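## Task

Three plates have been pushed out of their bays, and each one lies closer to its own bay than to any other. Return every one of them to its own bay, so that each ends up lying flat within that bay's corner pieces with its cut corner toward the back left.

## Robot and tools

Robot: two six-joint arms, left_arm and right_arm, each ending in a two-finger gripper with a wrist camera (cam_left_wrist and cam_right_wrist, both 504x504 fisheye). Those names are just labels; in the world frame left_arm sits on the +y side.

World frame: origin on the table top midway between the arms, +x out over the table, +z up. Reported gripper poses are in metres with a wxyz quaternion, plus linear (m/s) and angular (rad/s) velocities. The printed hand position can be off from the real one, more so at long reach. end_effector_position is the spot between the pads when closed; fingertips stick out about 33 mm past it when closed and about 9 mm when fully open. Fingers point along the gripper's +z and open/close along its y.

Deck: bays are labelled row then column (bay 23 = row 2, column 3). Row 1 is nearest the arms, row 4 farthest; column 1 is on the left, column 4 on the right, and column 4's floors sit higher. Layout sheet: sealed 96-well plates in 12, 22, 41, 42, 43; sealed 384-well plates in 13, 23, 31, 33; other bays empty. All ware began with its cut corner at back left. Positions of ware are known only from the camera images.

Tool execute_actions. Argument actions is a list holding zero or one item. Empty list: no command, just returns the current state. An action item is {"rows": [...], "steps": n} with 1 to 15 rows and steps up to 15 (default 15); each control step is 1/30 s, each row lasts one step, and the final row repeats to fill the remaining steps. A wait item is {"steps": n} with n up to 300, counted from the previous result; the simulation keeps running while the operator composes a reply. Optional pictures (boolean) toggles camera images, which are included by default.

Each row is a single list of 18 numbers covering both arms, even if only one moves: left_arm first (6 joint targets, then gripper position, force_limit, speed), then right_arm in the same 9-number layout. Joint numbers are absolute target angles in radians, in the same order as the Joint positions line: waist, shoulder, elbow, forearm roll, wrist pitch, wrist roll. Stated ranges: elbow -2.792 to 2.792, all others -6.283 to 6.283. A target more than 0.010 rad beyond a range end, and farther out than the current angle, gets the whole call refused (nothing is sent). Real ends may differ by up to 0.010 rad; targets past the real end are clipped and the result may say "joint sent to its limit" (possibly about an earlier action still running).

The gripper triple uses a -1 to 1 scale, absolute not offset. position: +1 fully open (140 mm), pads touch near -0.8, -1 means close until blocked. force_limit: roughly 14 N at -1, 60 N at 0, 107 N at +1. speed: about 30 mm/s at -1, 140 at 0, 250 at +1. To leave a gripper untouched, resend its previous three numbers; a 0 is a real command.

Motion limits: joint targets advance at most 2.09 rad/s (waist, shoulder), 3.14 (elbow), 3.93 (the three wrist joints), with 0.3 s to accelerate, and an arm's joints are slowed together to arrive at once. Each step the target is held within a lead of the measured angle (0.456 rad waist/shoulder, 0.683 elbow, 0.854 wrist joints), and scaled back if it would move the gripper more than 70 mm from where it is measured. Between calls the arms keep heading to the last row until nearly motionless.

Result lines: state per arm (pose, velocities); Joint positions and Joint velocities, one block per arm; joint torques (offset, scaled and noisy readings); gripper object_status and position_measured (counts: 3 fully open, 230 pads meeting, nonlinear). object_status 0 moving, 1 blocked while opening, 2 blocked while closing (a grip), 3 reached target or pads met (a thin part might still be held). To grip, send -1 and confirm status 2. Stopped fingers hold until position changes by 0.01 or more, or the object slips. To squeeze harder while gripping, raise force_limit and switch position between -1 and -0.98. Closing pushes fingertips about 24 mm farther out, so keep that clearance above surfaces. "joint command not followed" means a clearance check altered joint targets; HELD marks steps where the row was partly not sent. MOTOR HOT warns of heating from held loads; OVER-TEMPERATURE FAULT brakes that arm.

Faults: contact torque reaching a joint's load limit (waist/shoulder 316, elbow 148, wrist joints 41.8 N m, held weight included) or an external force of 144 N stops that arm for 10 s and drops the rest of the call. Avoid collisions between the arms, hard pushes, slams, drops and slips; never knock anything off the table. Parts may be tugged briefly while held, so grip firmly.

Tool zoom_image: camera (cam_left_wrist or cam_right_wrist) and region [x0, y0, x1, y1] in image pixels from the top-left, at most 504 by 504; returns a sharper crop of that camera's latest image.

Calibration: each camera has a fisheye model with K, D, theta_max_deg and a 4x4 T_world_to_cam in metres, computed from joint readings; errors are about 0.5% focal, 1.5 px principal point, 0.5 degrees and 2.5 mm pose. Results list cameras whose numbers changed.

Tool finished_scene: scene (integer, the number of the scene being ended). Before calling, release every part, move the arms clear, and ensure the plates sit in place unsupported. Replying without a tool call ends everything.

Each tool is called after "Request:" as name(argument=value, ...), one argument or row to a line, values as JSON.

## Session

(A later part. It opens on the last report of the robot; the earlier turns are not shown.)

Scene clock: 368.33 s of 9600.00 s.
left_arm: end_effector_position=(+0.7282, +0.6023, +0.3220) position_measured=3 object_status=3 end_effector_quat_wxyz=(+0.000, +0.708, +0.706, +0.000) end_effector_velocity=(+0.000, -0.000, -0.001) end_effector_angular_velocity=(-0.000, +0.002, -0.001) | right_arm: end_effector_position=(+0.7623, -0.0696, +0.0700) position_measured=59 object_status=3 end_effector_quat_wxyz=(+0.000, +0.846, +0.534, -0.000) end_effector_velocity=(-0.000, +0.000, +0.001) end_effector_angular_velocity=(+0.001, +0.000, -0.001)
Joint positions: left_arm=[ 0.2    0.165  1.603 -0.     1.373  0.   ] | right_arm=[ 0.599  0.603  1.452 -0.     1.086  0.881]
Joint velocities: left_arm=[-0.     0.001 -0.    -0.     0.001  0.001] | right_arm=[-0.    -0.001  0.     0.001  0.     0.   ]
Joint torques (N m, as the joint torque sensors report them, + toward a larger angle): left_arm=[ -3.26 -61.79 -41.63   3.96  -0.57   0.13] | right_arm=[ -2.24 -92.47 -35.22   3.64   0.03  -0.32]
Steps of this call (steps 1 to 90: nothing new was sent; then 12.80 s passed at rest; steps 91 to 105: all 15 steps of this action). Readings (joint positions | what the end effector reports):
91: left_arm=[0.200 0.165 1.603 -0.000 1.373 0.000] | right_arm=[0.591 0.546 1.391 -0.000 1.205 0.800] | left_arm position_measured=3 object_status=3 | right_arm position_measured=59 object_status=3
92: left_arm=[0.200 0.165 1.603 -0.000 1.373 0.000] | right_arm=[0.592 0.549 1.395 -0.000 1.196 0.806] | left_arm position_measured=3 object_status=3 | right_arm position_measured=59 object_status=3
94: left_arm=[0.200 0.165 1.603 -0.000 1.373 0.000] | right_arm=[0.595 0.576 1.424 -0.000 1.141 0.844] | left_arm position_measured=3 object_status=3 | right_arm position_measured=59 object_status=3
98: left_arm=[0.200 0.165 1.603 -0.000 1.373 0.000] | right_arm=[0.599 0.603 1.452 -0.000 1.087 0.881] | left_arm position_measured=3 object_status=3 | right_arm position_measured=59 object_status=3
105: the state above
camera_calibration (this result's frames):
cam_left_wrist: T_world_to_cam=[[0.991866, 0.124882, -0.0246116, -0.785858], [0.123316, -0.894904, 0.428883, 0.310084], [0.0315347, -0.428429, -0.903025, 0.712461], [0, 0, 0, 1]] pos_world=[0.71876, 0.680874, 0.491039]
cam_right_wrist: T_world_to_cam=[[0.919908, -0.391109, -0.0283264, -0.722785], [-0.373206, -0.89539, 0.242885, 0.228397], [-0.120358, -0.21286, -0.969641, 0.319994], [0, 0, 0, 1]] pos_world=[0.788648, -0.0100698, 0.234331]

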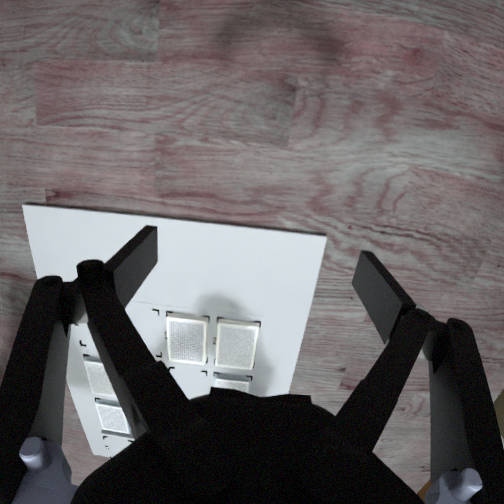

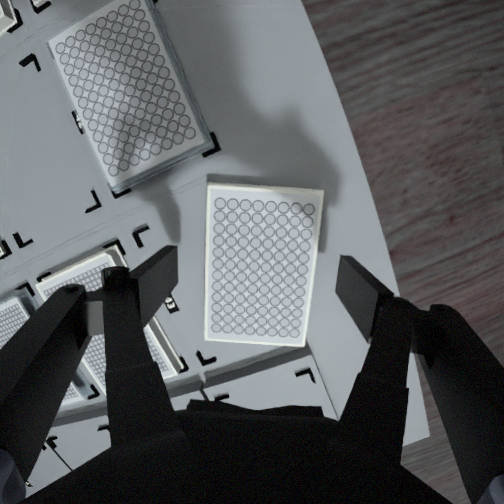

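Request:
execute_actions(
  actions=[
    {"rows":[[0.2,0.165,1.603,0,1.373,0,1,0,0,0.5992,0.6218,1.4692,0,1.0506,0.881,0.55,0,0]],"steps":10},
  ],
  pictures=false,
)

Request:
execute_actions(
  actions=[
    {"rows":[[0.2,0.165,1.603,0,1.373,0,1,0,0,0.5992,0.6218,1.4692,0,1.0506,0.881,-1,0,-0.3]],"steps":15},
  ],
  pictures=false,
)

Request:
execute_actions(
  actions=[
    {"steps":8},
  ],
)

Scene clock: 375.73 s of 9600.00 s.
left_arm: end_effector_position=(+0.7282, +0.6023, +0.3220) position_measured=3 object_status=3 end_effector_quat_wxyz=(+0.000, +0.708, +0.706, +0.000) end_effector_velocity=(-0.000, +0.000, +0.000) end_effector_angular_velocity=(+0.000, +0.000, +0.000) | right_arm: end_effector_position=(+0.7622, -0.0694, +0.0462) position_measured=59 object_status=3 end_effector_quat_wxyz=(-0.000, +0.846, +0.534, +0.000) end_effector_velocity=(+0.000, -0.001, -0.000) end_effector_angular_velocity=(-0.001, -0.001, +0.000)
Joint positions: left_arm=[ 0.2    0.165  1.603 -0.     1.373  0.   ] | right_arm=[0.599 0.622 1.469 0.    1.051 0.881]
Joint velocities: left_arm=[ 0.    -0.     0.     0.     0.001 -0.   ] | right_arm=[-0.     0.     0.001 -0.002 -0.001  0.   ]
Joint torques (N m, as the joint torque sensors report them, + toward a larger angle): left_arm=[  0.63 -59.58 -41.15   3.87  -0.58   0.19] | right_arm=[ -2.15 -91.37 -33.37   3.4    0.04  -0.32]
Steps of this call (steps 1 to 15: the robot went on to your last target; steps 16 to 90: nothing new was sent; then 4.07 s passed at rest; steps 91 to 100: all 10 steps of this action). Readings (joint positions | what the end effector reports):
91: left_arm=[0.200 0.165 1.603 -0.000 1.373 0.000] | right_arm=[0.599 0.603 1.453 0.000 1.085 0.881] | left_arm position_measured=3 object_status=3 | right_arm position_measured=59 object_status=3
92: left_arm=[0.200 0.165 1.603 -0.000 1.373 -0.000] | right_arm=[0.599 0.607 1.456 0.000 1.077 0.881] | left_arm position_measured=3 object_status=3 | right_arm position_measured=59 object_status=3
94: left_arm=[0.200 0.165 1.603 0.000 1.373 0.000] | right_arm=[0.599 0.620 1.469 0.000 1.054 0.881] | left_arm position_measured=3 object_status=3 | right_arm position_measured=59 object_status=3
98: left_arm=[0.200 0.165 1.603 -0.000 1.373 -0.000] | right_arm=[0.599 0.622 1.469 0.000 1.051 0.881] | left_arm position_measured=3 object_status=3 | right_arm position_measured=59 object_status=3
100: the state above

Scene clock: 376.23 s of 9600.00 s.
left_arm: end_effector_position=(+0.7282, +0.6023, +0.3220) position_measured=3 object_status=3 end_effector_quat_wxyz=(+0.000, +0.708, +0.706, +0.000) end_effector_velocity=(+0.000, +0.000, -0.001) end_effector_angular_velocity=(+0.000, +0.001, +0.000) | right_arm: end_effector_position=(+0.7622, -0.0695, +0.0461) position_measured=108 object_status=0 end_effector_quat_wxyz=(-0.000, +0.846, +0.534, +0.000) end_effector_velocity=(-0.000, +0.001, -0.000) end_effector_angular_velocity=(+0.002, +0.001, -0.001)
Joint positions: left_arm=[ 0.2    0.165  1.603 -0.     1.373 -0.   ] | right_arm=[0.599 0.622 1.469 0.    1.051 0.881]
Joint velocities: left_arm=[ 0.     0.001 -0.     0.    -0.    -0.   ] | right_arm=[-0.    -0.     0.     0.003 -0.    -0.001]
Joint torques (N m, as the joint torque sensors report them, + toward a larger angle): left_arm=[ -3.16 -59.56 -42.59   4.28  -0.58   0.19] | right_arm=[ -2.42 -81.65 -28.98   3.38  -1.1   -0.24]
Steps of this call (steps 1 to 15: all 15 steps of this action). Readings (joint positions | what the end effector reports):
1: left_arm=[0.200 0.165 1.603 -0.000 1.373 0.000] | right_arm=[0.599 0.622 1.469 0.000 1.051 0.881] | left_arm position_measured=3 object_status=3 | right_arm position_measured=59 object_status=0
2: left_arm=[0.200 0.165 1.603 -0.000 1.373 0.000] | right_arm=[0.599 0.622 1.469 0.000 1.051 0.881] | left_arm position_measured=3 object_status=3 | right_arm position_measured=62 object_status=0
4: left_arm=[0.200 0.165 1.603 -0.000 1.373 0.000] | right_arm=[0.599 0.622 1.469 0.000 1.051 0.881] | left_arm position_measured=3 object_status=3 | right_arm position_measured=74 object_status=0
8: left_arm=[0.200 0.165 1.603 -0.000 1.373 0.000] | right_arm=[0.599 0.622 1.469 0.000 1.051 0.881] | left_arm position_measured=3 object_status=3 | right_arm position_measured=97 object_status=0
15: the state above

Scene clock: 376.50 s of 9600.00 s.
left_arm: end_effector_position=(+0.7282, +0.6023, +0.3220) position_measured=3 object_status=3 end_effector_quat_wxyz=(+0.000, +0.708, +0.706, +0.000) end_effector_velocity=(+0.000, +0.000, +0.001) end_effector_angular_velocity=(+0.000, -0.001, +0.001) | right_arm: end_effector_position=(+0.7622, -0.0695, +0.0461) position_measured=108 object_status=2 end_effector_quat_wxyz=(+0.000, +0.846, +0.534, +0.000) end_effector_velocity=(+0.000, -0.000, +0.000) end_effector_angular_velocity=(-0.001, -0.001, +0.001)
Joint positions: left_arm=[ 0.2    0.165  1.603 -0.     1.373  0.   ] | right_arm=[0.599 0.622 1.469 0.    1.051 0.881]
Joint velocities: left_arm=[-0.    -0.    -0.001  0.     0.    -0.001] | right_arm=[ 0.    -0.    -0.001 -0.001  0.    -0.   ]
Joint torques (N m, as the joint torque sensors report them, + toward a larger angle): left_arm=[ -0.75 -61.42 -42.66   3.97  -0.46   0.59] | right_arm=[ -4.05 -82.43 -29.34   3.28  -1.02  -0.22]
Steps of this call (steps 1 to 8: the robot went on to your last target). Readings (joint positions | what the end effector reports):
1: left_arm=[0.200 0.165 1.603 -0.000 1.373 0.000] | right_arm=[0.599 0.622 1.469 0.000 1.051 0.881] | left_arm position_measured=3 object_status=3 | right_arm position_measured=108 object_status=2
2: left_arm=[0.200 0.165 1.603 -0.000 1.373 0.000] | right_arm=[0.599 0.622 1.469 0.000 1.051 0.881] | left_arm position_measured=3 object_status=3 | right_arm position_measured=108 object_status=2
4: left_arm=[0.200 0.165 1.603 -0.000 1.373 -0.000] | right_arm=[0.599 0.622 1.469 0.000 1.051 0.881] | left_arm position_measured=3 object_status=3 | right_arm position_measured=108 object_status=2
8: the state above
camera_calibration (this result's frames):
cam_left_wrist: T_world_to_cam=[[0.991866, 0.124882, -0.0246114, -0.785858], [0.123316, -0.894904, 0.428883, 0.310084], [0.0315349, -0.428429, -0.903025, 0.712461], [0, 0, 0, 1]] pos_world=[0.71876, 0.680874, 0.491039]
cam_right_wrist: T_world_to_cam=[[0.919852, -0.391231, -0.028469, -0.723302], [-0.37333, -0.895418, 0.242594, 0.234359], [-0.120402, -0.212522, -0.96971, 0.296879], [0, 0, 0, 1]] pos_world=[0.788569, -0.0100357, 0.210441]

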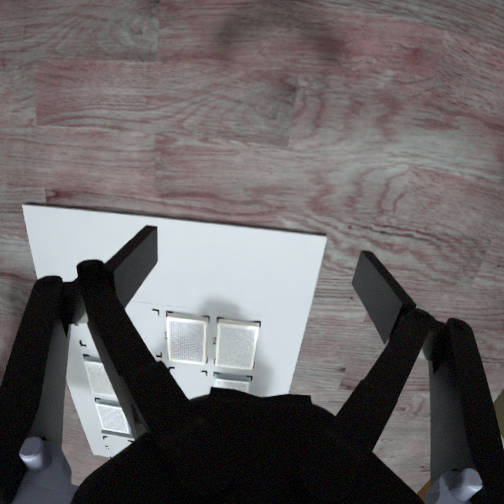

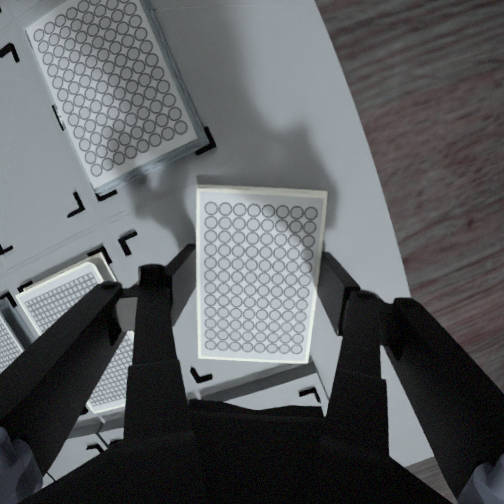

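Request:
execute_actions(
  actions=[
    {"rows":[[0.2,0.165,1.603,0,1.373,0,1,0,0,0.5992,0.5956,1.4453,0,1.1007,0.881,-1,0,-0.3]],"steps":10},
  ],
  pictures=false,
)

Request:
execute_actions(
  actions=[
    {"rows":[[0.2,0.165,1.603,0,1.373,0,1,0,0,0.6139,0.5518,1.5497,0,1.0401,0.4519,-1,0,-0.3]],"steps":15},
  ],
)

Scene clock: 387.40 s of 9600.00 s.
left_arm: end_effector_position=(+0.7282, +0.6023, +0.3220) position_measured=3 object_status=3 end_effector_quat_wxyz=(+0.000, +0.708, +0.706, +0.000) end_effector_velocity=(-0.000, +0.000, +0.000) end_effector_angular_velocity=(+0.001, -0.001, +0.001) | right_arm: end_effector_position=(+0.7622, -0.0698, +0.0799) position_measured=109 object_status=2 end_effector_quat_wxyz=(+0.000, +0.846, +0.534, -0.000) end_effector_velocity=(-0.001, +0.000, +0.000) end_effector_angular_velocity=(-0.000, +0.002, -0.000)
Joint positions: left_arm=[ 0.2    0.165  1.603 -0.     1.373  0.   ] | right_arm=[ 0.599  0.596  1.445 -0.     1.101  0.881]
Joint velocities: left_arm=[-0.    -0.001  0.001  0.001 -0.001 -0.002] | right_arm=[ 0.    -0.    -0.     0.001  0.002  0.   ]
Joint torques (N m, as the joint torque sensors report them, + toward a larger angle): left_arm=[ -1.15 -63.16 -42.6    4.12  -0.36   0.14] | right_arm=[ -3.35 -91.75 -34.42   3.78  -0.05  -0.44]
Steps of this call (steps 1 to 15: the robot went on to your last target; steps 16 to 90: nothing new was sent; then 7.57 s passed at rest; steps 91 to 100: all 10 steps of this action). Readings (joint positions | what the end effector reports):
91: left_arm=[0.200 0.165 1.603 -0.000 1.373 0.000] | right_arm=[0.599 0.622 1.469 -0.000 1.051 0.881] | left_arm position_measured=3 object_status=3 | right_arm position_measured=108 object_status=2
92: left_arm=[0.200 0.165 1.603 -0.000 1.373 0.000] | right_arm=[0.599 0.618 1.466 -0.000 1.060 0.881] | left_arm position_measured=3 object_status=3 | right_arm position_measured=108 object_status=2
94: left_arm=[0.200 0.165 1.603 -0.000 1.373 0.000] | right_arm=[0.599 0.599 1.448 -0.000 1.094 0.881] | left_arm position_measured=3 object_status=3 | right_arm position_measured=109 object_status=2
98: left_arm=[0.200 0.165 1.603 -0.000 1.373 0.000] | right_arm=[0.599 0.596 1.446 -0.000 1.101 0.881] | left_arm position_measured=3 object_status=3 | right_arm position_measured=109 object_status=2
100: the state above

Scene clock: 387.90 s of 9600.00 s.
left_arm: end_effector_position=(+0.7282, +0.6023, +0.3220) position_measured=3 object_status=3 end_effector_quat_wxyz=(+0.000, +0.708, +0.706, +0.000) end_effector_velocity=(+0.001, -0.000, +0.001) end_effector_angular_velocity=(-0.000, -0.003, +0.001) | right_arm: end_effector_position=(+0.7213, -0.0755, +0.0651) position_measured=109 object_status=2 end_effector_quat_wxyz=(+0.000, +0.708, +0.707, +0.000) end_effector_velocity=(-0.000, -0.001, -0.000) end_effector_angular_velocity=(-0.001, +0.000, +0.003)
Joint positions: left_arm=[ 0.2    0.165  1.603 -0.     1.373  0.   ] | right_arm=[0.614 0.552 1.55  0.    1.04  0.452]
Joint velocities: left_arm=[-0.    -0.001 -0.001 -0.    -0.001 -0.001] | right_arm=[-0.    -0.     0.    -0.001  0.    -0.003]
Joint torques (N m, as the joint torque sensors report them, + toward a larger angle): left_arm=[ -1.9  -58.32 -42.68   4.12  -0.54  -0.2 ] | right_arm=[ -1.93 -89.81 -34.52   3.56   0.05  -0.28]
Steps of this call (steps 1 to 15: all 15 steps of this action). Readings (joint positions | what the end effector reports):
1: left_arm=[0.200 0.165 1.603 -0.000 1.373 0.000] | right_arm=[0.599 0.596 1.446 -0.000 1.101 0.881] | left_arm position_measured=3 object_status=3 | right_arm position_measured=109 object_status=2
2: left_arm=[0.200 0.165 1.603 -0.000 1.373 0.000] | right_arm=[0.599 0.595 1.448 -0.000 1.098 0.872] | left_arm position_measured=3 object_status=3 | right_arm position_measured=109 object_status=2
4: left_arm=[0.200 0.165 1.603 -0.000 1.373 0.000] | right_arm=[0.601 0.589 1.465 -0.000 1.087 0.812] | left_arm position_measured=3 object_status=3 | right_arm position_measured=109 object_status=2
8: left_arm=[0.200 0.165 1.603 -0.000 1.373 -0.000] | right_arm=[0.610 0.563 1.525 -0.000 1.053 0.561] | left_arm position_measured=3 object_status=3 | right_arm position_measured=109 object_status=2
15: the state above
camera_calibration (this result's frames):
cam_left_wrist: T_world_to_cam=[[0.991866, 0.124882, -0.0246113, -0.785858], [0.123316, -0.894904, 0.428883, 0.310084], [0.0315349, -0.428429, -0.903025, 0.712461], [0, 0, 0, 1]] pos_world=[0.71876, 0.680874, 0.491039]
cam_right_wrist: T_world_to_cam=[[0.998736, 0.0414359, -0.0284669, -0.711677], [0.0471165, -0.968978, 0.242614, -0.0997174], [-0.0175308, -0.243649, -0.969705, 0.232479], [0, 0, 0, 1]] pos_world=[0.719551, -0.0104917, 0.22937]

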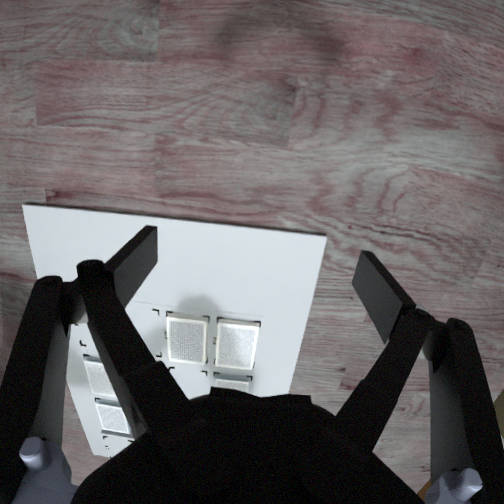

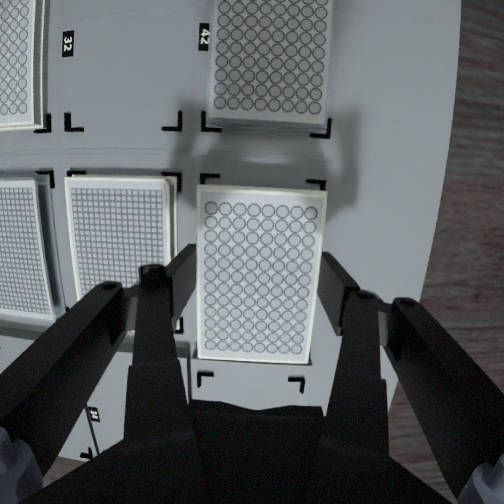

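Close. Lower to ~0.053 and zoom.

Request:
execute_actions(
  actions=[
    {"rows":[[0.2,0.165,1.603,0,1.373,0,1,0,0,0.6139,0.5628,1.5578,0,1.021,0.4519,-1,0,-0.3]],"steps":10},
  ],
)

Request:
zoom_image(
  camera="cam_right_wrist",
  region=[130,150,350,260],
)

Scene clock: 391.97 s of 9600.00 s.
left_arm: end_effector_position=(+0.7282, +0.6023, +0.3220) position_measured=3 object_status=3 end_effector_quat_wxyz=(+0.000, +0.708, +0.706, +0.000) end_effector_velocity=(+0.000, +0.000, +0.001) end_effector_angular_velocity=(+0.000, -0.002, -0.000) | right_arm: end_effector_position=(+0.7215, -0.0754, +0.0523) position_measured=109 object_status=2 end_effector_quat_wxyz=(-0.000, +0.708, +0.707, +0.000) end_effector_velocity=(-0.000, +0.000, -0.001) end_effector_angular_velocity=(+0.000, +0.001, +0.000)
Joint positions: left_arm=[ 0.2    0.165  1.603 -0.     1.373  0.   ] | right_arm=[0.614 0.563 1.558 0.    1.021 0.452]
Joint velocities: left_arm=[-0.    -0.    -0.001  0.     0.    -0.   ] | right_arm=[-0.     0.001 -0.     0.001  0.    -0.001]
Joint torques (N m, as the joint torque sensors report them, + toward a larger angle): left_arm=[  1.29 -60.72 -43.05   4.22  -0.48   0.03] | right_arm=[ -2.45 -88.49 -34.79   3.48   0.01  -0.3 ]
Steps of this call (steps 1 to 15: the robot went on to your last target; steps 16 to 90: nothing new was sent; then 0.73 s passed at rest; steps 91 to 100: all 10 steps of this action). Readings (joint positions | what the end effector reports):
91: left_arm=[0.200 0.165 1.603 -0.000 1.373 0.000] | right_arm=[0.614 0.552 1.550 0.000 1.040 0.452] | left_arm position_measured=3 object_status=3 | right_arm position_measured=109 object_status=2
92: left_arm=[0.200 0.165 1.603 -0.000 1.373 0.000] | right_arm=[0.614 0.555 1.552 0.000 1.033 0.452] | left_arm position_measured=3 object_status=3 | right_arm position_measured=109 object_status=2
94: left_arm=[0.200 0.165 1.603 0.000 1.373 0.000] | right_arm=[0.614 0.562 1.558 0.000 1.022 0.452] | left_arm position_measured=3 object_status=3 | right_arm position_measured=109 object_status=2
98: left_arm=[0.200 0.165 1.603 -0.000 1.373 0.000] | right_arm=[0.614 0.563 1.558 0.000 1.021 0.452] | left_arm position_measured=3 object_status=3 | right_arm position_measured=109 object_status=2
100: the state above
camera_calibration (this result's frames):
cam_left_wrist: T_world_to_cam=[[0.991866, 0.124882, -0.0246114, -0.785858], [0.123316, -0.894904, 0.428883, 0.310084], [0.031535, -0.428429, -0.903025, 0.712461], [0, 0, 0, 1]] pos_world=[0.71876, 0.680874, 0.491039]
cam_right_wrist: T_world_to_cam=[[0.998728, 0.0415856, -0.0285034, -0.712202], [0.0472701, -0.968978, 0.242585, -0.0966403], [-0.0175311, -0.243624, -0.969711, 0.220168], [0, 0, 0, 1]] pos_world=[0.719725, -0.0103867, 0.216643]

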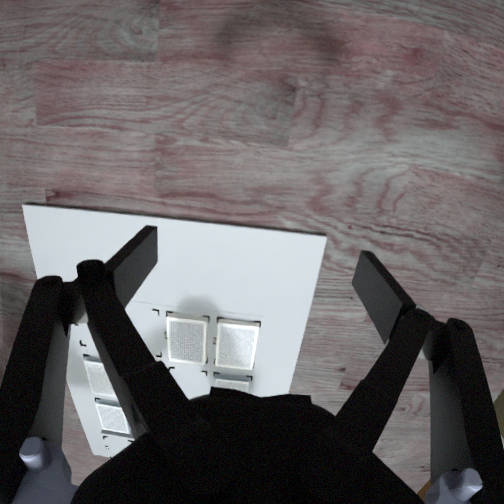

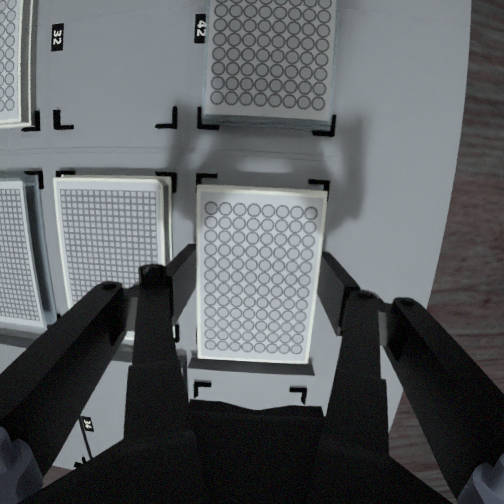

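Region (130, 150, 350, 260) of cam_right_wrist's 504x504 image, scaled by 2.291, with more detail than that image has.

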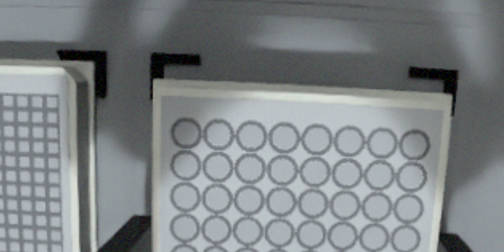

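Request:
execute_actions(
  actions=[
    {"rows":[[0.2,0.165,1.603,0,1.373,0,1,0,0,0.6172,0.5674,1.5564,0,1.0178,0.4552,-1,0,-0.3]],"steps":10},
  ],
)

Request:
zoom_image(
  camera="cam_right_wrist",
  region=[130,150,350,260],
)

Scene clock: 404.20 s of 9600.00 s.
left_arm: end_effector_position=(+0.7282, +0.6023, +0.3220) position_measured=3 object_status=3 end_effector_quat_wxyz=(+0.000, +0.708, +0.706, +0.000) end_effector_velocity=(-0.000, -0.000, +0.000) end_effector_angular_velocity=(-0.001, -0.000, +0.000) | right_arm: end_effector_position=(+0.7216, -0.0725, +0.0492) position_measured=109 object_status=2 end_effector_quat_wxyz=(+0.000, +0.708, +0.707, -0.000) end_effector_velocity=(+0.001, +0.001, +0.001) end_effector_angular_velocity=(+0.001, -0.001, +0.001)
Joint positions: left_arm=[ 0.2    0.165  1.603 -0.     1.373 -0.   ] | right_arm=[ 0.617  0.567  1.556 -0.     1.018  0.455]
Joint velocities: left_arm=[-0.    -0.001  0.    -0.001  0.     0.   ] | right_arm=[ 0.001  0.    -0.002  0.001 -0.    -0.   ]
Joint torques (N m, as the joint torque sensors report them, + toward a larger angle): left_arm=[ -1.49 -60.88 -42.28   4.38  -0.26   0.34] | right_arm=[ -2.47 -89.43 -34.38   3.58   0.05  -0.45]
Steps of this call (steps 1 to 15: the robot went on to your last target; steps 16 to 90: nothing new was sent; then 8.90 s passed at rest; steps 91 to 100: all 10 steps of this action). Readings (joint positions | what the end effector reports):
91: left_arm=[0.200 0.165 1.603 -0.000 1.373 0.000] | right_arm=[0.614 0.563 1.558 -0.000 1.021 0.452] | left_arm position_measured=3 object_status=3 | right_arm position_measured=109 object_status=2
92: left_arm=[0.200 0.165 1.603 -0.000 1.373 0.000] | right_arm=[0.615 0.565 1.557 -0.000 1.019 0.453] | left_arm position_measured=3 object_status=3 | right_arm position_measured=109 object_status=2
94: left_arm=[0.200 0.165 1.603 -0.000 1.373 0.000] | right_arm=[0.617 0.567 1.557 -0.000 1.018 0.455] | left_arm position_measured=3 object_status=3 | right_arm position_measured=109 object_status=2
98: left_arm=[0.200 0.165 1.603 -0.000 1.373 -0.000] | right_arm=[0.617 0.567 1.556 -0.000 1.018 0.455] | left_arm position_measured=3 object_status=3 | right_arm position_measured=109 object_status=2
100: the state above
camera_calibration (this result's frames):
cam_left_wrist: T_world_to_cam=[[0.991866, 0.124882, -0.0246115, -0.785858], [0.123316, -0.894904, 0.428883, 0.310084], [0.031535, -0.428429, -0.903025, 0.712461], [0, 0, 0, 1]] pos_world=[0.71876, 0.680874, 0.491039]
cam_right_wrist: T_world_to_cam=[[0.998728, 0.0415945, -0.0284942, -0.712532], [0.047278, -0.968956, 0.242669, -0.0930395], [-0.017516, -0.243708, -0.969691, 0.217861], [0, 0, 0, 1]] pos_world=[0.719841, -0.00741936, 0.213533]

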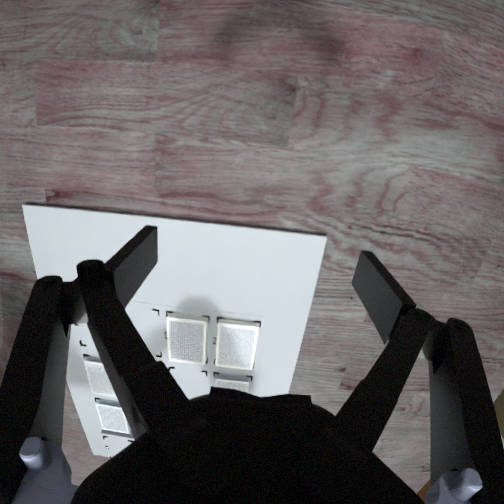

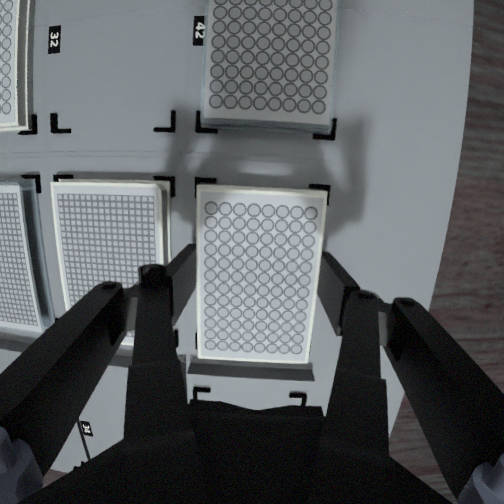

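Region (130, 150, 350, 260) of cam_right_wrist's 504x504 image, scaled by 2.291, with more detail than that image has.

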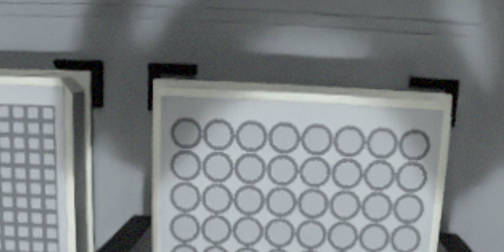

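Request:
execute_actions(
  actions=[
    {"rows":[[0.2,0.165,1.603,0,1.373,0,1,0,0,0.6172,0.5696,1.558,0,1.014,0.4552,-1,0,-0.3]],"steps":9},
  ],
)

Request:
zoom_image(
  camera="cam_right_wrist",
  region=[130,150,350,260],
)

Scene clock: 415.47 s of 9600.00 s.
left_arm: end_effector_position=(+0.7282, +0.6023, +0.3220) position_measured=3 object_status=3 end_effector_quat_wxyz=(+0.000, +0.708, +0.706, +0.000) end_effector_velocity=(-0.001, -0.000, -0.001) end_effector_angular_velocity=(-0.000, +0.003, +0.002) | right_arm: end_effector_position=(+0.7216, -0.0724, +0.0467) position_measured=109 object_status=2 end_effector_quat_wxyz=(+0.000, +0.708, +0.707, -0.000) end_effector_velocity=(-0.000, -0.000, -0.001) end_effector_angular_velocity=(+0.000, +0.000, -0.000)
Joint positions: left_arm=[ 0.2    0.165  1.603 -0.     1.373  0.   ] | right_arm=[ 0.617  0.57   1.558 -0.     1.014  0.455]
Joint velocities: left_arm=[ 0.     0.001  0.001 -0.     0.002 -0.002] | right_arm=[ 0.     0.     0.001  0.001 -0.001 -0.   ]
Joint torques (N m, as the joint torque sensors report them, + toward a larger angle): left_arm=[ -2.27 -59.87 -41.79   3.96  -0.49   0.02] | right_arm=[ -1.75 -90.29 -34.1    3.6    0.06  -0.2 ]
Steps of this call (steps 1 to 15: the robot went on to your last target; steps 16 to 90: nothing new was sent; then 7.97 s passed at rest; steps 91 to 99: all 9 steps of this action). Readings (joint positions | what the end effector reports):
91: left_arm=[0.200 0.165 1.603 -0.000 1.373 0.000] | right_arm=[0.617 0.568 1.556 -0.000 1.018 0.455] | left_arm position_measured=3 object_status=3 | right_arm position_measured=109 object_status=2
92: left_arm=[0.200 0.165 1.603 -0.000 1.373 0.000] | right_arm=[0.617 0.568 1.557 -0.000 1.016 0.455] | left_arm position_measured=3 object_status=3 | right_arm position_measured=109 object_status=2
94: left_arm=[0.200 0.165 1.603 -0.000 1.373 0.000] | right_arm=[0.617 0.570 1.558 -0.000 1.014 0.455] | left_arm position_measured=3 object_status=3 | right_arm position_measured=109 object_status=2
98: left_arm=[0.200 0.165 1.603 -0.000 1.373 0.000] | right_arm=[0.617 0.570 1.558 -0.000 1.014 0.455] | left_arm position_measured=3 object_status=3 | right_arm position_measured=109 object_status=2
99: the state above
camera_calibration (this result's frames):
cam_left_wrist: T_world_to_cam=[[0.991866, 0.124882, -0.0246114, -0.785858], [0.123316, -0.894904, 0.428883, 0.310084], [0.0315349, -0.428429, -0.903025, 0.712461], [0, 0, 0, 1]] pos_world=[0.71876, 0.680874, 0.491039]
cam_right_wrist: T_world_to_cam=[[0.998727, 0.0416327, -0.0284905, -0.712618], [0.0473141, -0.968955, 0.242667, -0.0924064], [-0.0175031, -0.243706, -0.969691, 0.215402], [0, 0, 0, 1]] pos_world=[0.719853, -0.00737458, 0.210995]

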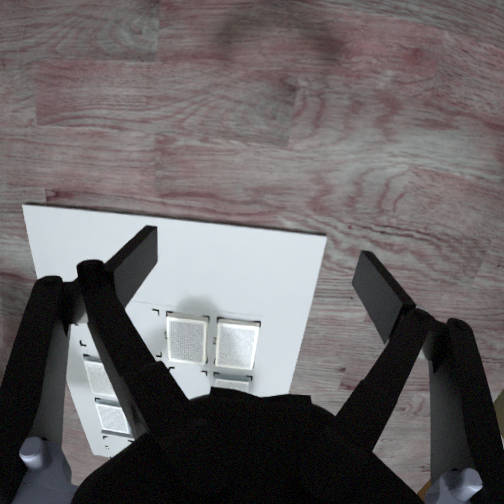

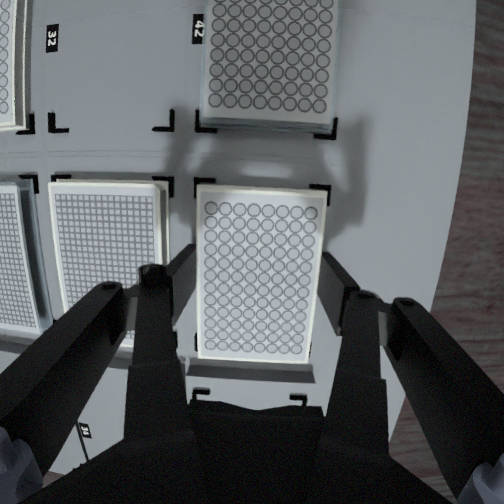

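Region (130, 150, 350, 260) of cam_right_wrist's 504x504 image, scaled by 2.291, with more detail than that image has.

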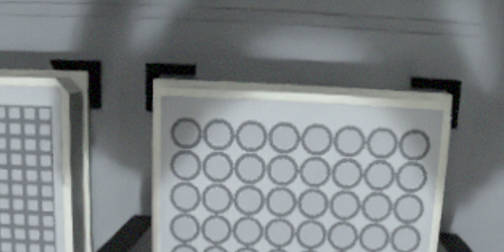

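No contact yet; go 2 mm lower.

Request:
execute_actions(
  actions=[
    {"rows":[[0.2,0.165,1.603,0,1.373,0,1,0,0,0.6172,0.5716,1.5595,0,1.0105,0.4552,-1,0,-0.3]],"steps":9},
  ],
  pictures=false,
)

Scene clock: 419.03 s of 9600.00 s.
left_arm: end_effector_position=(+0.7282, +0.6023, +0.3220) position_measured=3 object_status=3 end_effector_quat_wxyz=(+0.000, +0.708, +0.706, +0.000) end_effector_velocity=(-0.000, -0.000, +0.001) end_effector_angular_velocity=(-0.001, -0.001, +0.001) | right_arm: end_effector_position=(+0.7216, -0.0724, +0.0444) position_measured=109 object_status=2 end_effector_quat_wxyz=(-0.000, +0.708, +0.707, +0.000) end_effector_velocity=(+0.000, +0.000, -0.000) end_effector_angular_velocity=(+0.000, -0.001, +0.000)
Joint positions: left_arm=[ 0.2    0.165  1.603 -0.     1.373  0.   ] | right_arm=[0.617 0.572 1.559 0.    1.011 0.455]
Joint velocities: left_arm=[-0.    -0.001 -0.001 -0.001  0.001 -0.001] | right_arm=[ 0.     0.     0.    -0.    -0.001 -0.   ]
Joint torques (N m, as the joint torque sensors report them, + toward a larger angle): left_arm=[ -3.21 -60.53 -43.32   4.27  -0.58  -0.14] | right_arm=[ -2.72 -89.31 -33.85   3.38   0.05  -0.33]
Steps of this call (steps 1 to 15: the robot went on to your last target; steps 16 to 90: nothing new was sent; then 0.27 s passed at rest; steps 91 to 99: all 9 steps of this action). Readings (joint positions | what the end effector reports):
91: left_arm=[0.200 0.165 1.603 -0.000 1.373 0.000] | right_arm=[0.617 0.570 1.558 0.000 1.014 0.455] | left_arm position_measured=3 object_status=3 | right_arm position_measured=109 object_status=2
92: left_arm=[0.200 0.165 1.603 0.000 1.373 0.000] | right_arm=[0.617 0.571 1.559 0.000 1.012 0.455] | left_arm position_measured=3 object_status=3 | right_arm position_measured=109 object_status=2
94: left_arm=[0.200 0.165 1.603 -0.000 1.373 0.000] | right_arm=[0.617 0.572 1.559 0.000 1.011 0.455] | left_arm position_measured=3 object_status=3 | right_arm position_measured=109 object_status=2
98: left_arm=[0.200 0.165 1.603 -0.000 1.373 0.000] | right_arm=[0.617 0.572 1.559 0.000 1.011 0.455] | left_arm position_measured=3 object_status=3 | right_arm position_measured=109 object_status=2
99: the state above

Request:
execute_actions(
  actions=[
    {"rows":[[0.2,0.165,1.603,0,1.373,0,1,0,0,0.6172,0.573,1.5605,0,1.0081,0.4552,-1,0,-0.3]],"steps":9},
  ],
  pictures=false,
)

Scene clock: 423.53 s of 9600.00 s.
left_arm: end_effector_position=(+0.7282, +0.6023, +0.3220) position_measured=3 object_status=3 end_effector_quat_wxyz=(+0.000, +0.708, +0.706, +0.000) end_effector_velocity=(-0.001, +0.000, -0.001) end_effector_angular_velocity=(+0.001, +0.001, +0.000) | right_arm: end_effector_position=(+0.7217, -0.0724, +0.0428) position_measured=109 object_status=2 end_effector_quat_wxyz=(+0.000, +0.708, +0.707, +0.000) end_effector_velocity=(-0.000, -0.000, -0.001) end_effector_angular_velocity=(+0.000, +0.001, -0.000)
Joint positions: left_arm=[ 0.2    0.165  1.603 -0.     1.373  0.   ] | right_arm=[0.617 0.573 1.56  0.    1.008 0.455]
Joint velocities: left_arm=[ 0.     0.     0.002  0.001 -0.001 -0.   ] | right_arm=[-0.001  0.     0.     0.001 -0.    -0.   ]
Joint torques (N m, as the joint torque sensors report them, + toward a larger angle): left_arm=[ -2.72 -59.86 -41.32   4.09  -0.66   0.29] | right_arm=[ -6.02 -69.64 -23.31   2.14  -0.29  -0.51]
Steps of this call (steps 1 to 15: the robot went on to your last target; steps 16 to 90: nothing new was sent; then 1.20 s passed at rest; steps 91 to 99: all 9 steps of this action). Readings (joint positions | what the end effector reports):
91: left_arm=[0.200 0.165 1.603 -0.000 1.373 0.000] | right_arm=[0.617 0.572 1.560 0.000 1.010 0.455] | left_arm position_measured=3 object_status=3 | right_arm position_measured=109 object_status=2
92: left_arm=[0.200 0.165 1.603 -0.000 1.373 0.000] | right_arm=[0.617 0.572 1.560 0.000 1.009 0.455] | left_arm position_measured=3 object_status=3 | right_arm position_measured=109 object_status=2
94: left_arm=[0.200 0.165 1.603 -0.000 1.373 0.000] | right_arm=[0.617 0.573 1.560 0.000 1.008 0.455] | left_arm position_measured=3 object_status=3 | right_arm position_measured=109 object_status=2
98: left_arm=[0.200 0.165 1.603 -0.000 1.373 0.000] | right_arm=[0.617 0.573 1.560 0.000 1.008 0.455] | left_arm position_measured=3 object_status=3 | right_arm position_measured=109 object_status=2
99: the state above

Floor contact. Back up slightly, open, lift.

Request:
execute_actions(
  actions=[
    {"rows":[[0.2,0.165,1.603,0,1.373,0,1,0,0,0.6172,0.572,1.5598,0,1.0098,0.4552,-1,0,-0.3],[0.2,0.165,1.603,0,1.373,0,1,0,0,0.6172,0.572,1.5598,0,1.0098,0.4552,-1,0,-0.3],[0.2,0.165,1.603,0,1.373,0,1,0,0,0.6172,0.572,1.5598,0,1.0098,0.4552,-1,0,-0.3],[0.2,0.165,1.603,0,1.373,0,1,0,0,0.6172,0.572,1.5598,0,1.0098,0.4552,0.5,0,0]],"steps":15},
  ],
  pictures=false,
)

Request:
execute_actions(
  actions=[
    {"rows":[[0.2,0.165,1.603,0,1.373,0,1,0,0,0.6172,0.48,1.47,0,1.1916,0.4552,0.5,0,0]],"steps":15},
  ],
)

Request:
zoom_image(
  camera="cam_right_wrist",
  region=[150,130,370,350],
)

Scene clock: 431.97 s of 9600.00 s.
left_arm: end_effector_position=(+0.7282, +0.6023, +0.3220) position_measured=3 object_status=3 end_effector_quat_wxyz=(+0.000, +0.708, +0.706, +0.000) end_effector_velocity=(-0.000, -0.000, -0.000) end_effector_angular_velocity=(-0.000, +0.001, -0.000) | right_arm: end_effector_position=(+0.7216, -0.0725, +0.0438) position_measured=66 object_status=0 end_effector_quat_wxyz=(+0.000, +0.708, +0.707, -0.000) end_effector_velocity=(-0.000, +0.001, +0.001) end_effector_angular_velocity=(+0.001, +0.001, -0.001)
Joint positions: left_arm=[ 0.2    0.165  1.603 -0.     1.373 -0.   ] | right_arm=[ 0.617  0.572  1.56  -0.     1.01   0.455]
Joint velocities: left_arm=[-0.     0.    -0.    -0.     0.001  0.   ] | right_arm=[ 0.    -0.    -0.001  0.002  0.001  0.   ]
Joint torques (N m, as the joint torque sensors report them, + toward a larger angle): left_arm=[ -1.01 -61.43 -42.86   3.87  -0.57   0.13] | right_arm=[ -2.13 -89.51 -33.49   3.6    0.05  -0.31]
Steps of this call (steps 1 to 15: the robot went on to your last target; steps 16 to 90: nothing new was sent; then 4.93 s passed at rest; steps 91 to 105: all 15 steps of this action). Readings (joint positions | what the end effector reports):
91: left_arm=[0.200 0.165 1.603 -0.000 1.373 0.000] | right_arm=[0.617 0.573 1.561 0.000 1.008 0.455] | left_arm position_measured=3 object_status=3 | right_arm position_measured=109 object_status=2
92: left_arm=[0.200 0.165 1.603 -0.000 1.373 0.000] | right_arm=[0.617 0.573 1.560 0.000 1.009 0.455] | left_arm position_measured=3 object_status=3 | right_arm position_measured=109 object_status=2
94: left_arm=[0.200 0.165 1.603 -0.000 1.373 0.000] | right_arm=[0.617 0.572 1.560 0.000 1.010 0.455] | left_arm position_measured=3 object_status=3 | right_arm position_measured=109 object_status=0
98: left_arm=[0.200 0.165 1.603 0.000 1.373 0.000] | right_arm=[0.617 0.572 1.560 -0.000 1.010 0.455] | left_arm position_measured=3 object_status=3 | right_arm position_measured=82 object_status=0
105: the state above

Scene clock: 432.47 s of 9600.00 s.
left_arm: end_effector_position=(+0.7282, +0.6023, +0.3220) position_measured=3 object_status=3 end_effector_quat_wxyz=(+0.000, +0.708, +0.706, +0.000) end_effector_velocity=(-0.000, +0.000, +0.001) end_effector_angular_velocity=(+0.000, -0.001, +0.000) | right_arm: end_effector_position=(+0.7186, -0.0740, +0.1630) position_measured=66 object_status=3 end_effector_quat_wxyz=(+0.000, +0.708, +0.707, -0.000) end_effector_velocity=(+0.000, -0.000, +0.001) end_effector_angular_velocity=(-0.001, -0.001, +0.000)
Joint positions: left_arm=[ 0.2    0.165  1.603 -0.     1.373  0.   ] | right_arm=[ 0.617  0.48   1.47  -0.     1.192  0.455]
Joint velocities: left_arm=[ 0.    -0.001 -0.     0.     0.    -0.   ] | right_arm=[-0.     0.    -0.001 -0.001  0.001  0.   ]
Joint torques (N m, as the joint torque sensors report them, + toward a larger angle): left_arm=[  0.64 -62.28 -43.18   4.41  -0.61  -0.14] | right_arm=[  0.09 -85.18 -38.55   3.93  -0.16  -0.33]
Steps of this call (steps 1 to 15: all 15 steps of this action). Readings (joint positions | what the end effector reports):
1: left_arm=[0.200 0.165 1.603 -0.000 1.373 0.000] | right_arm=[0.617 0.572 1.560 -0.000 1.010 0.455] | left_arm position_measured=3 object_status=3 | right_arm position_measured=66 object_status=0
2: left_arm=[0.200 0.165 1.603 -0.000 1.373 0.000] | right_arm=[0.617 0.568 1.556 -0.000 1.019 0.455] | left_arm position_measured=3 object_status=3 | right_arm position_measured=66 object_status=3
4: left_arm=[0.200 0.165 1.603 -0.000 1.373 -0.000] | right_arm=[0.617 0.540 1.528 -0.000 1.075 0.455] | left_arm position_measured=3 object_status=3 | right_arm position_measured=66 object_status=3
8: left_arm=[0.200 0.165 1.603 -0.000 1.373 0.000] | right_arm=[0.617 0.485 1.475 -0.000 1.180 0.455] | left_arm position_measured=3 object_status=3 | right_arm position_measured=66 object_status=3
15: the state above
camera_calibration (this result's frames):
cam_left_wrist: T_world_to_cam=[[0.991866, 0.124882, -0.0246113, -0.785858], [0.123316, -0.894904, 0.428883, 0.310084], [0.031535, -0.428429, -0.903025, 0.712461], [0, 0, 0, 1]] pos_world=[0.71876, 0.680874, 0.491039]
cam_right_wrist: T_world_to_cam=[[0.998726, 0.0416619, -0.0284578, -0.706208], [0.0473372, -0.968917, 0.242816, -0.122047], [-0.017457, -0.243854, -0.969655, 0.327688], [0, 0, 0, 1]] pos_world=[0.716806, -0.0089231, 0.327282]

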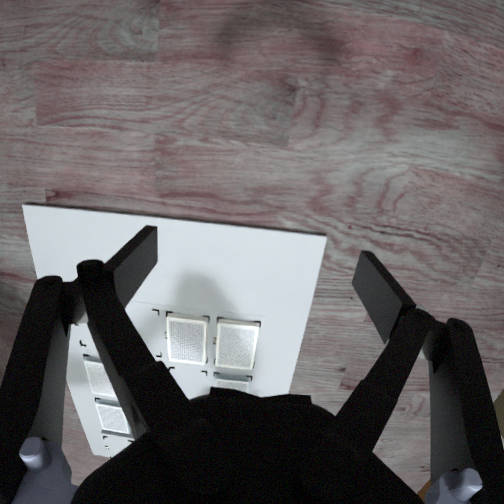

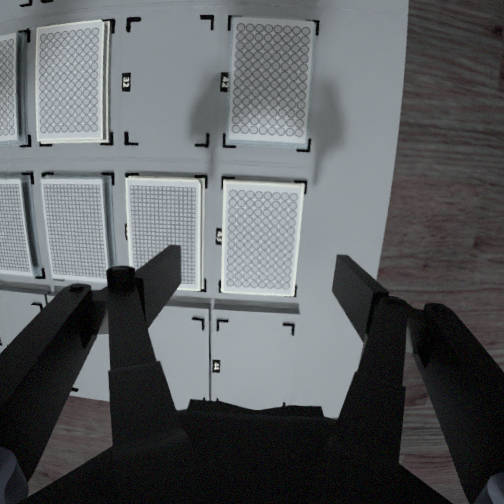

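Region (150, 130, 370, 350) of cam_right_wrist's 504x504 image, scaled by 2.291, with more detail than that image has.

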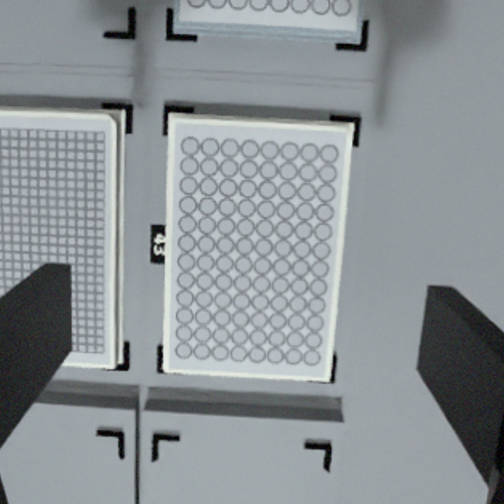

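Request:
execute_actions(
  actions=[
    {"rows":[[0.2,0.165,1.603,0,1.373,0,1,0,0,0.3,0.25,1.6,0,1.29,0.4552,1,0,0]],"steps":15},
  ],
  pictures=false,
)

Request:
finished_scene(
  scene=1,
)

Scene clock: 438.53 s of 9600.00 s.
left_arm: end_effector_position=(+0.7282, +0.6023, +0.3220) position_measured=3 object_status=3 end_effector_quat_wxyz=(+0.000, +0.708, +0.706, +0.000) end_effector_velocity=(+0.000, -0.000, -0.001) end_effector_angular_velocity=(-0.000, +0.001, -0.001) | right_arm: end_effector_position=(+0.7023, -0.2888, +0.2508) position_measured=3 object_status=0 end_effector_quat_wxyz=(+0.000, +0.794, +0.608, +0.001) end_effector_velocity=(-0.124, -0.473, +0.185) end_effector_angular_velocity=(+0.002, -0.006, -0.619)
Joint positions: left_arm=[ 0.2    0.165  1.603 -0.     1.373  0.   ] | right_arm=[0.355 0.29  1.578 0.    1.273 0.455]
Joint velocities: left_arm=[-0.     0.001  0.    -0.    -0.001  0.001] | right_arm=[-0.619 -0.449  0.253  0.001  0.19  -0.001]
Joint torques (N m, as the joint torque sensors report them, + toward a larger angle): left_arm=[ -3.79 -62.1  -42.4    3.97  -0.43   0.03] | right_arm=[  1.12 -70.01 -36.76   4.1    0.34  -0.22]
Steps of this call (steps 1 to 15: the robot went on to your last target; steps 16 to 90: nothing new was sent; then 2.57 s passed at rest; steps 91 to 105: all 15 steps of this action). Readings (joint positions | what the end effector reports):
91: left_arm=[0.200 0.165 1.603 -0.000 1.373 0.000] | right_arm=[0.617 0.480 1.470 0.000 1.192 0.455] | left_arm position_measured=3 object_status=3 | right_arm position_measured=66 object_status=0
92: left_arm=[0.200 0.165 1.603 -0.000 1.373 0.000] | right_arm=[0.613 0.477 1.472 0.000 1.193 0.455] | left_arm position_measured=3 object_status=3 | right_arm position_measured=62 object_status=0
94: left_arm=[0.200 0.165 1.603 -0.000 1.373 0.000] | right_arm=[0.582 0.455 1.485 0.000 1.203 0.455] | left_arm position_measured=3 object_status=3 | right_arm position_measured=47 object_status=0
98: left_arm=[0.200 0.165 1.603 -0.000 1.373 0.000] | right_arm=[0.499 0.395 1.518 0.000 1.228 0.455] | left_arm position_measured=3 object_status=3 | right_arm position_measured=17 object_status=0
105: the state above

The scene is finished: the task was done.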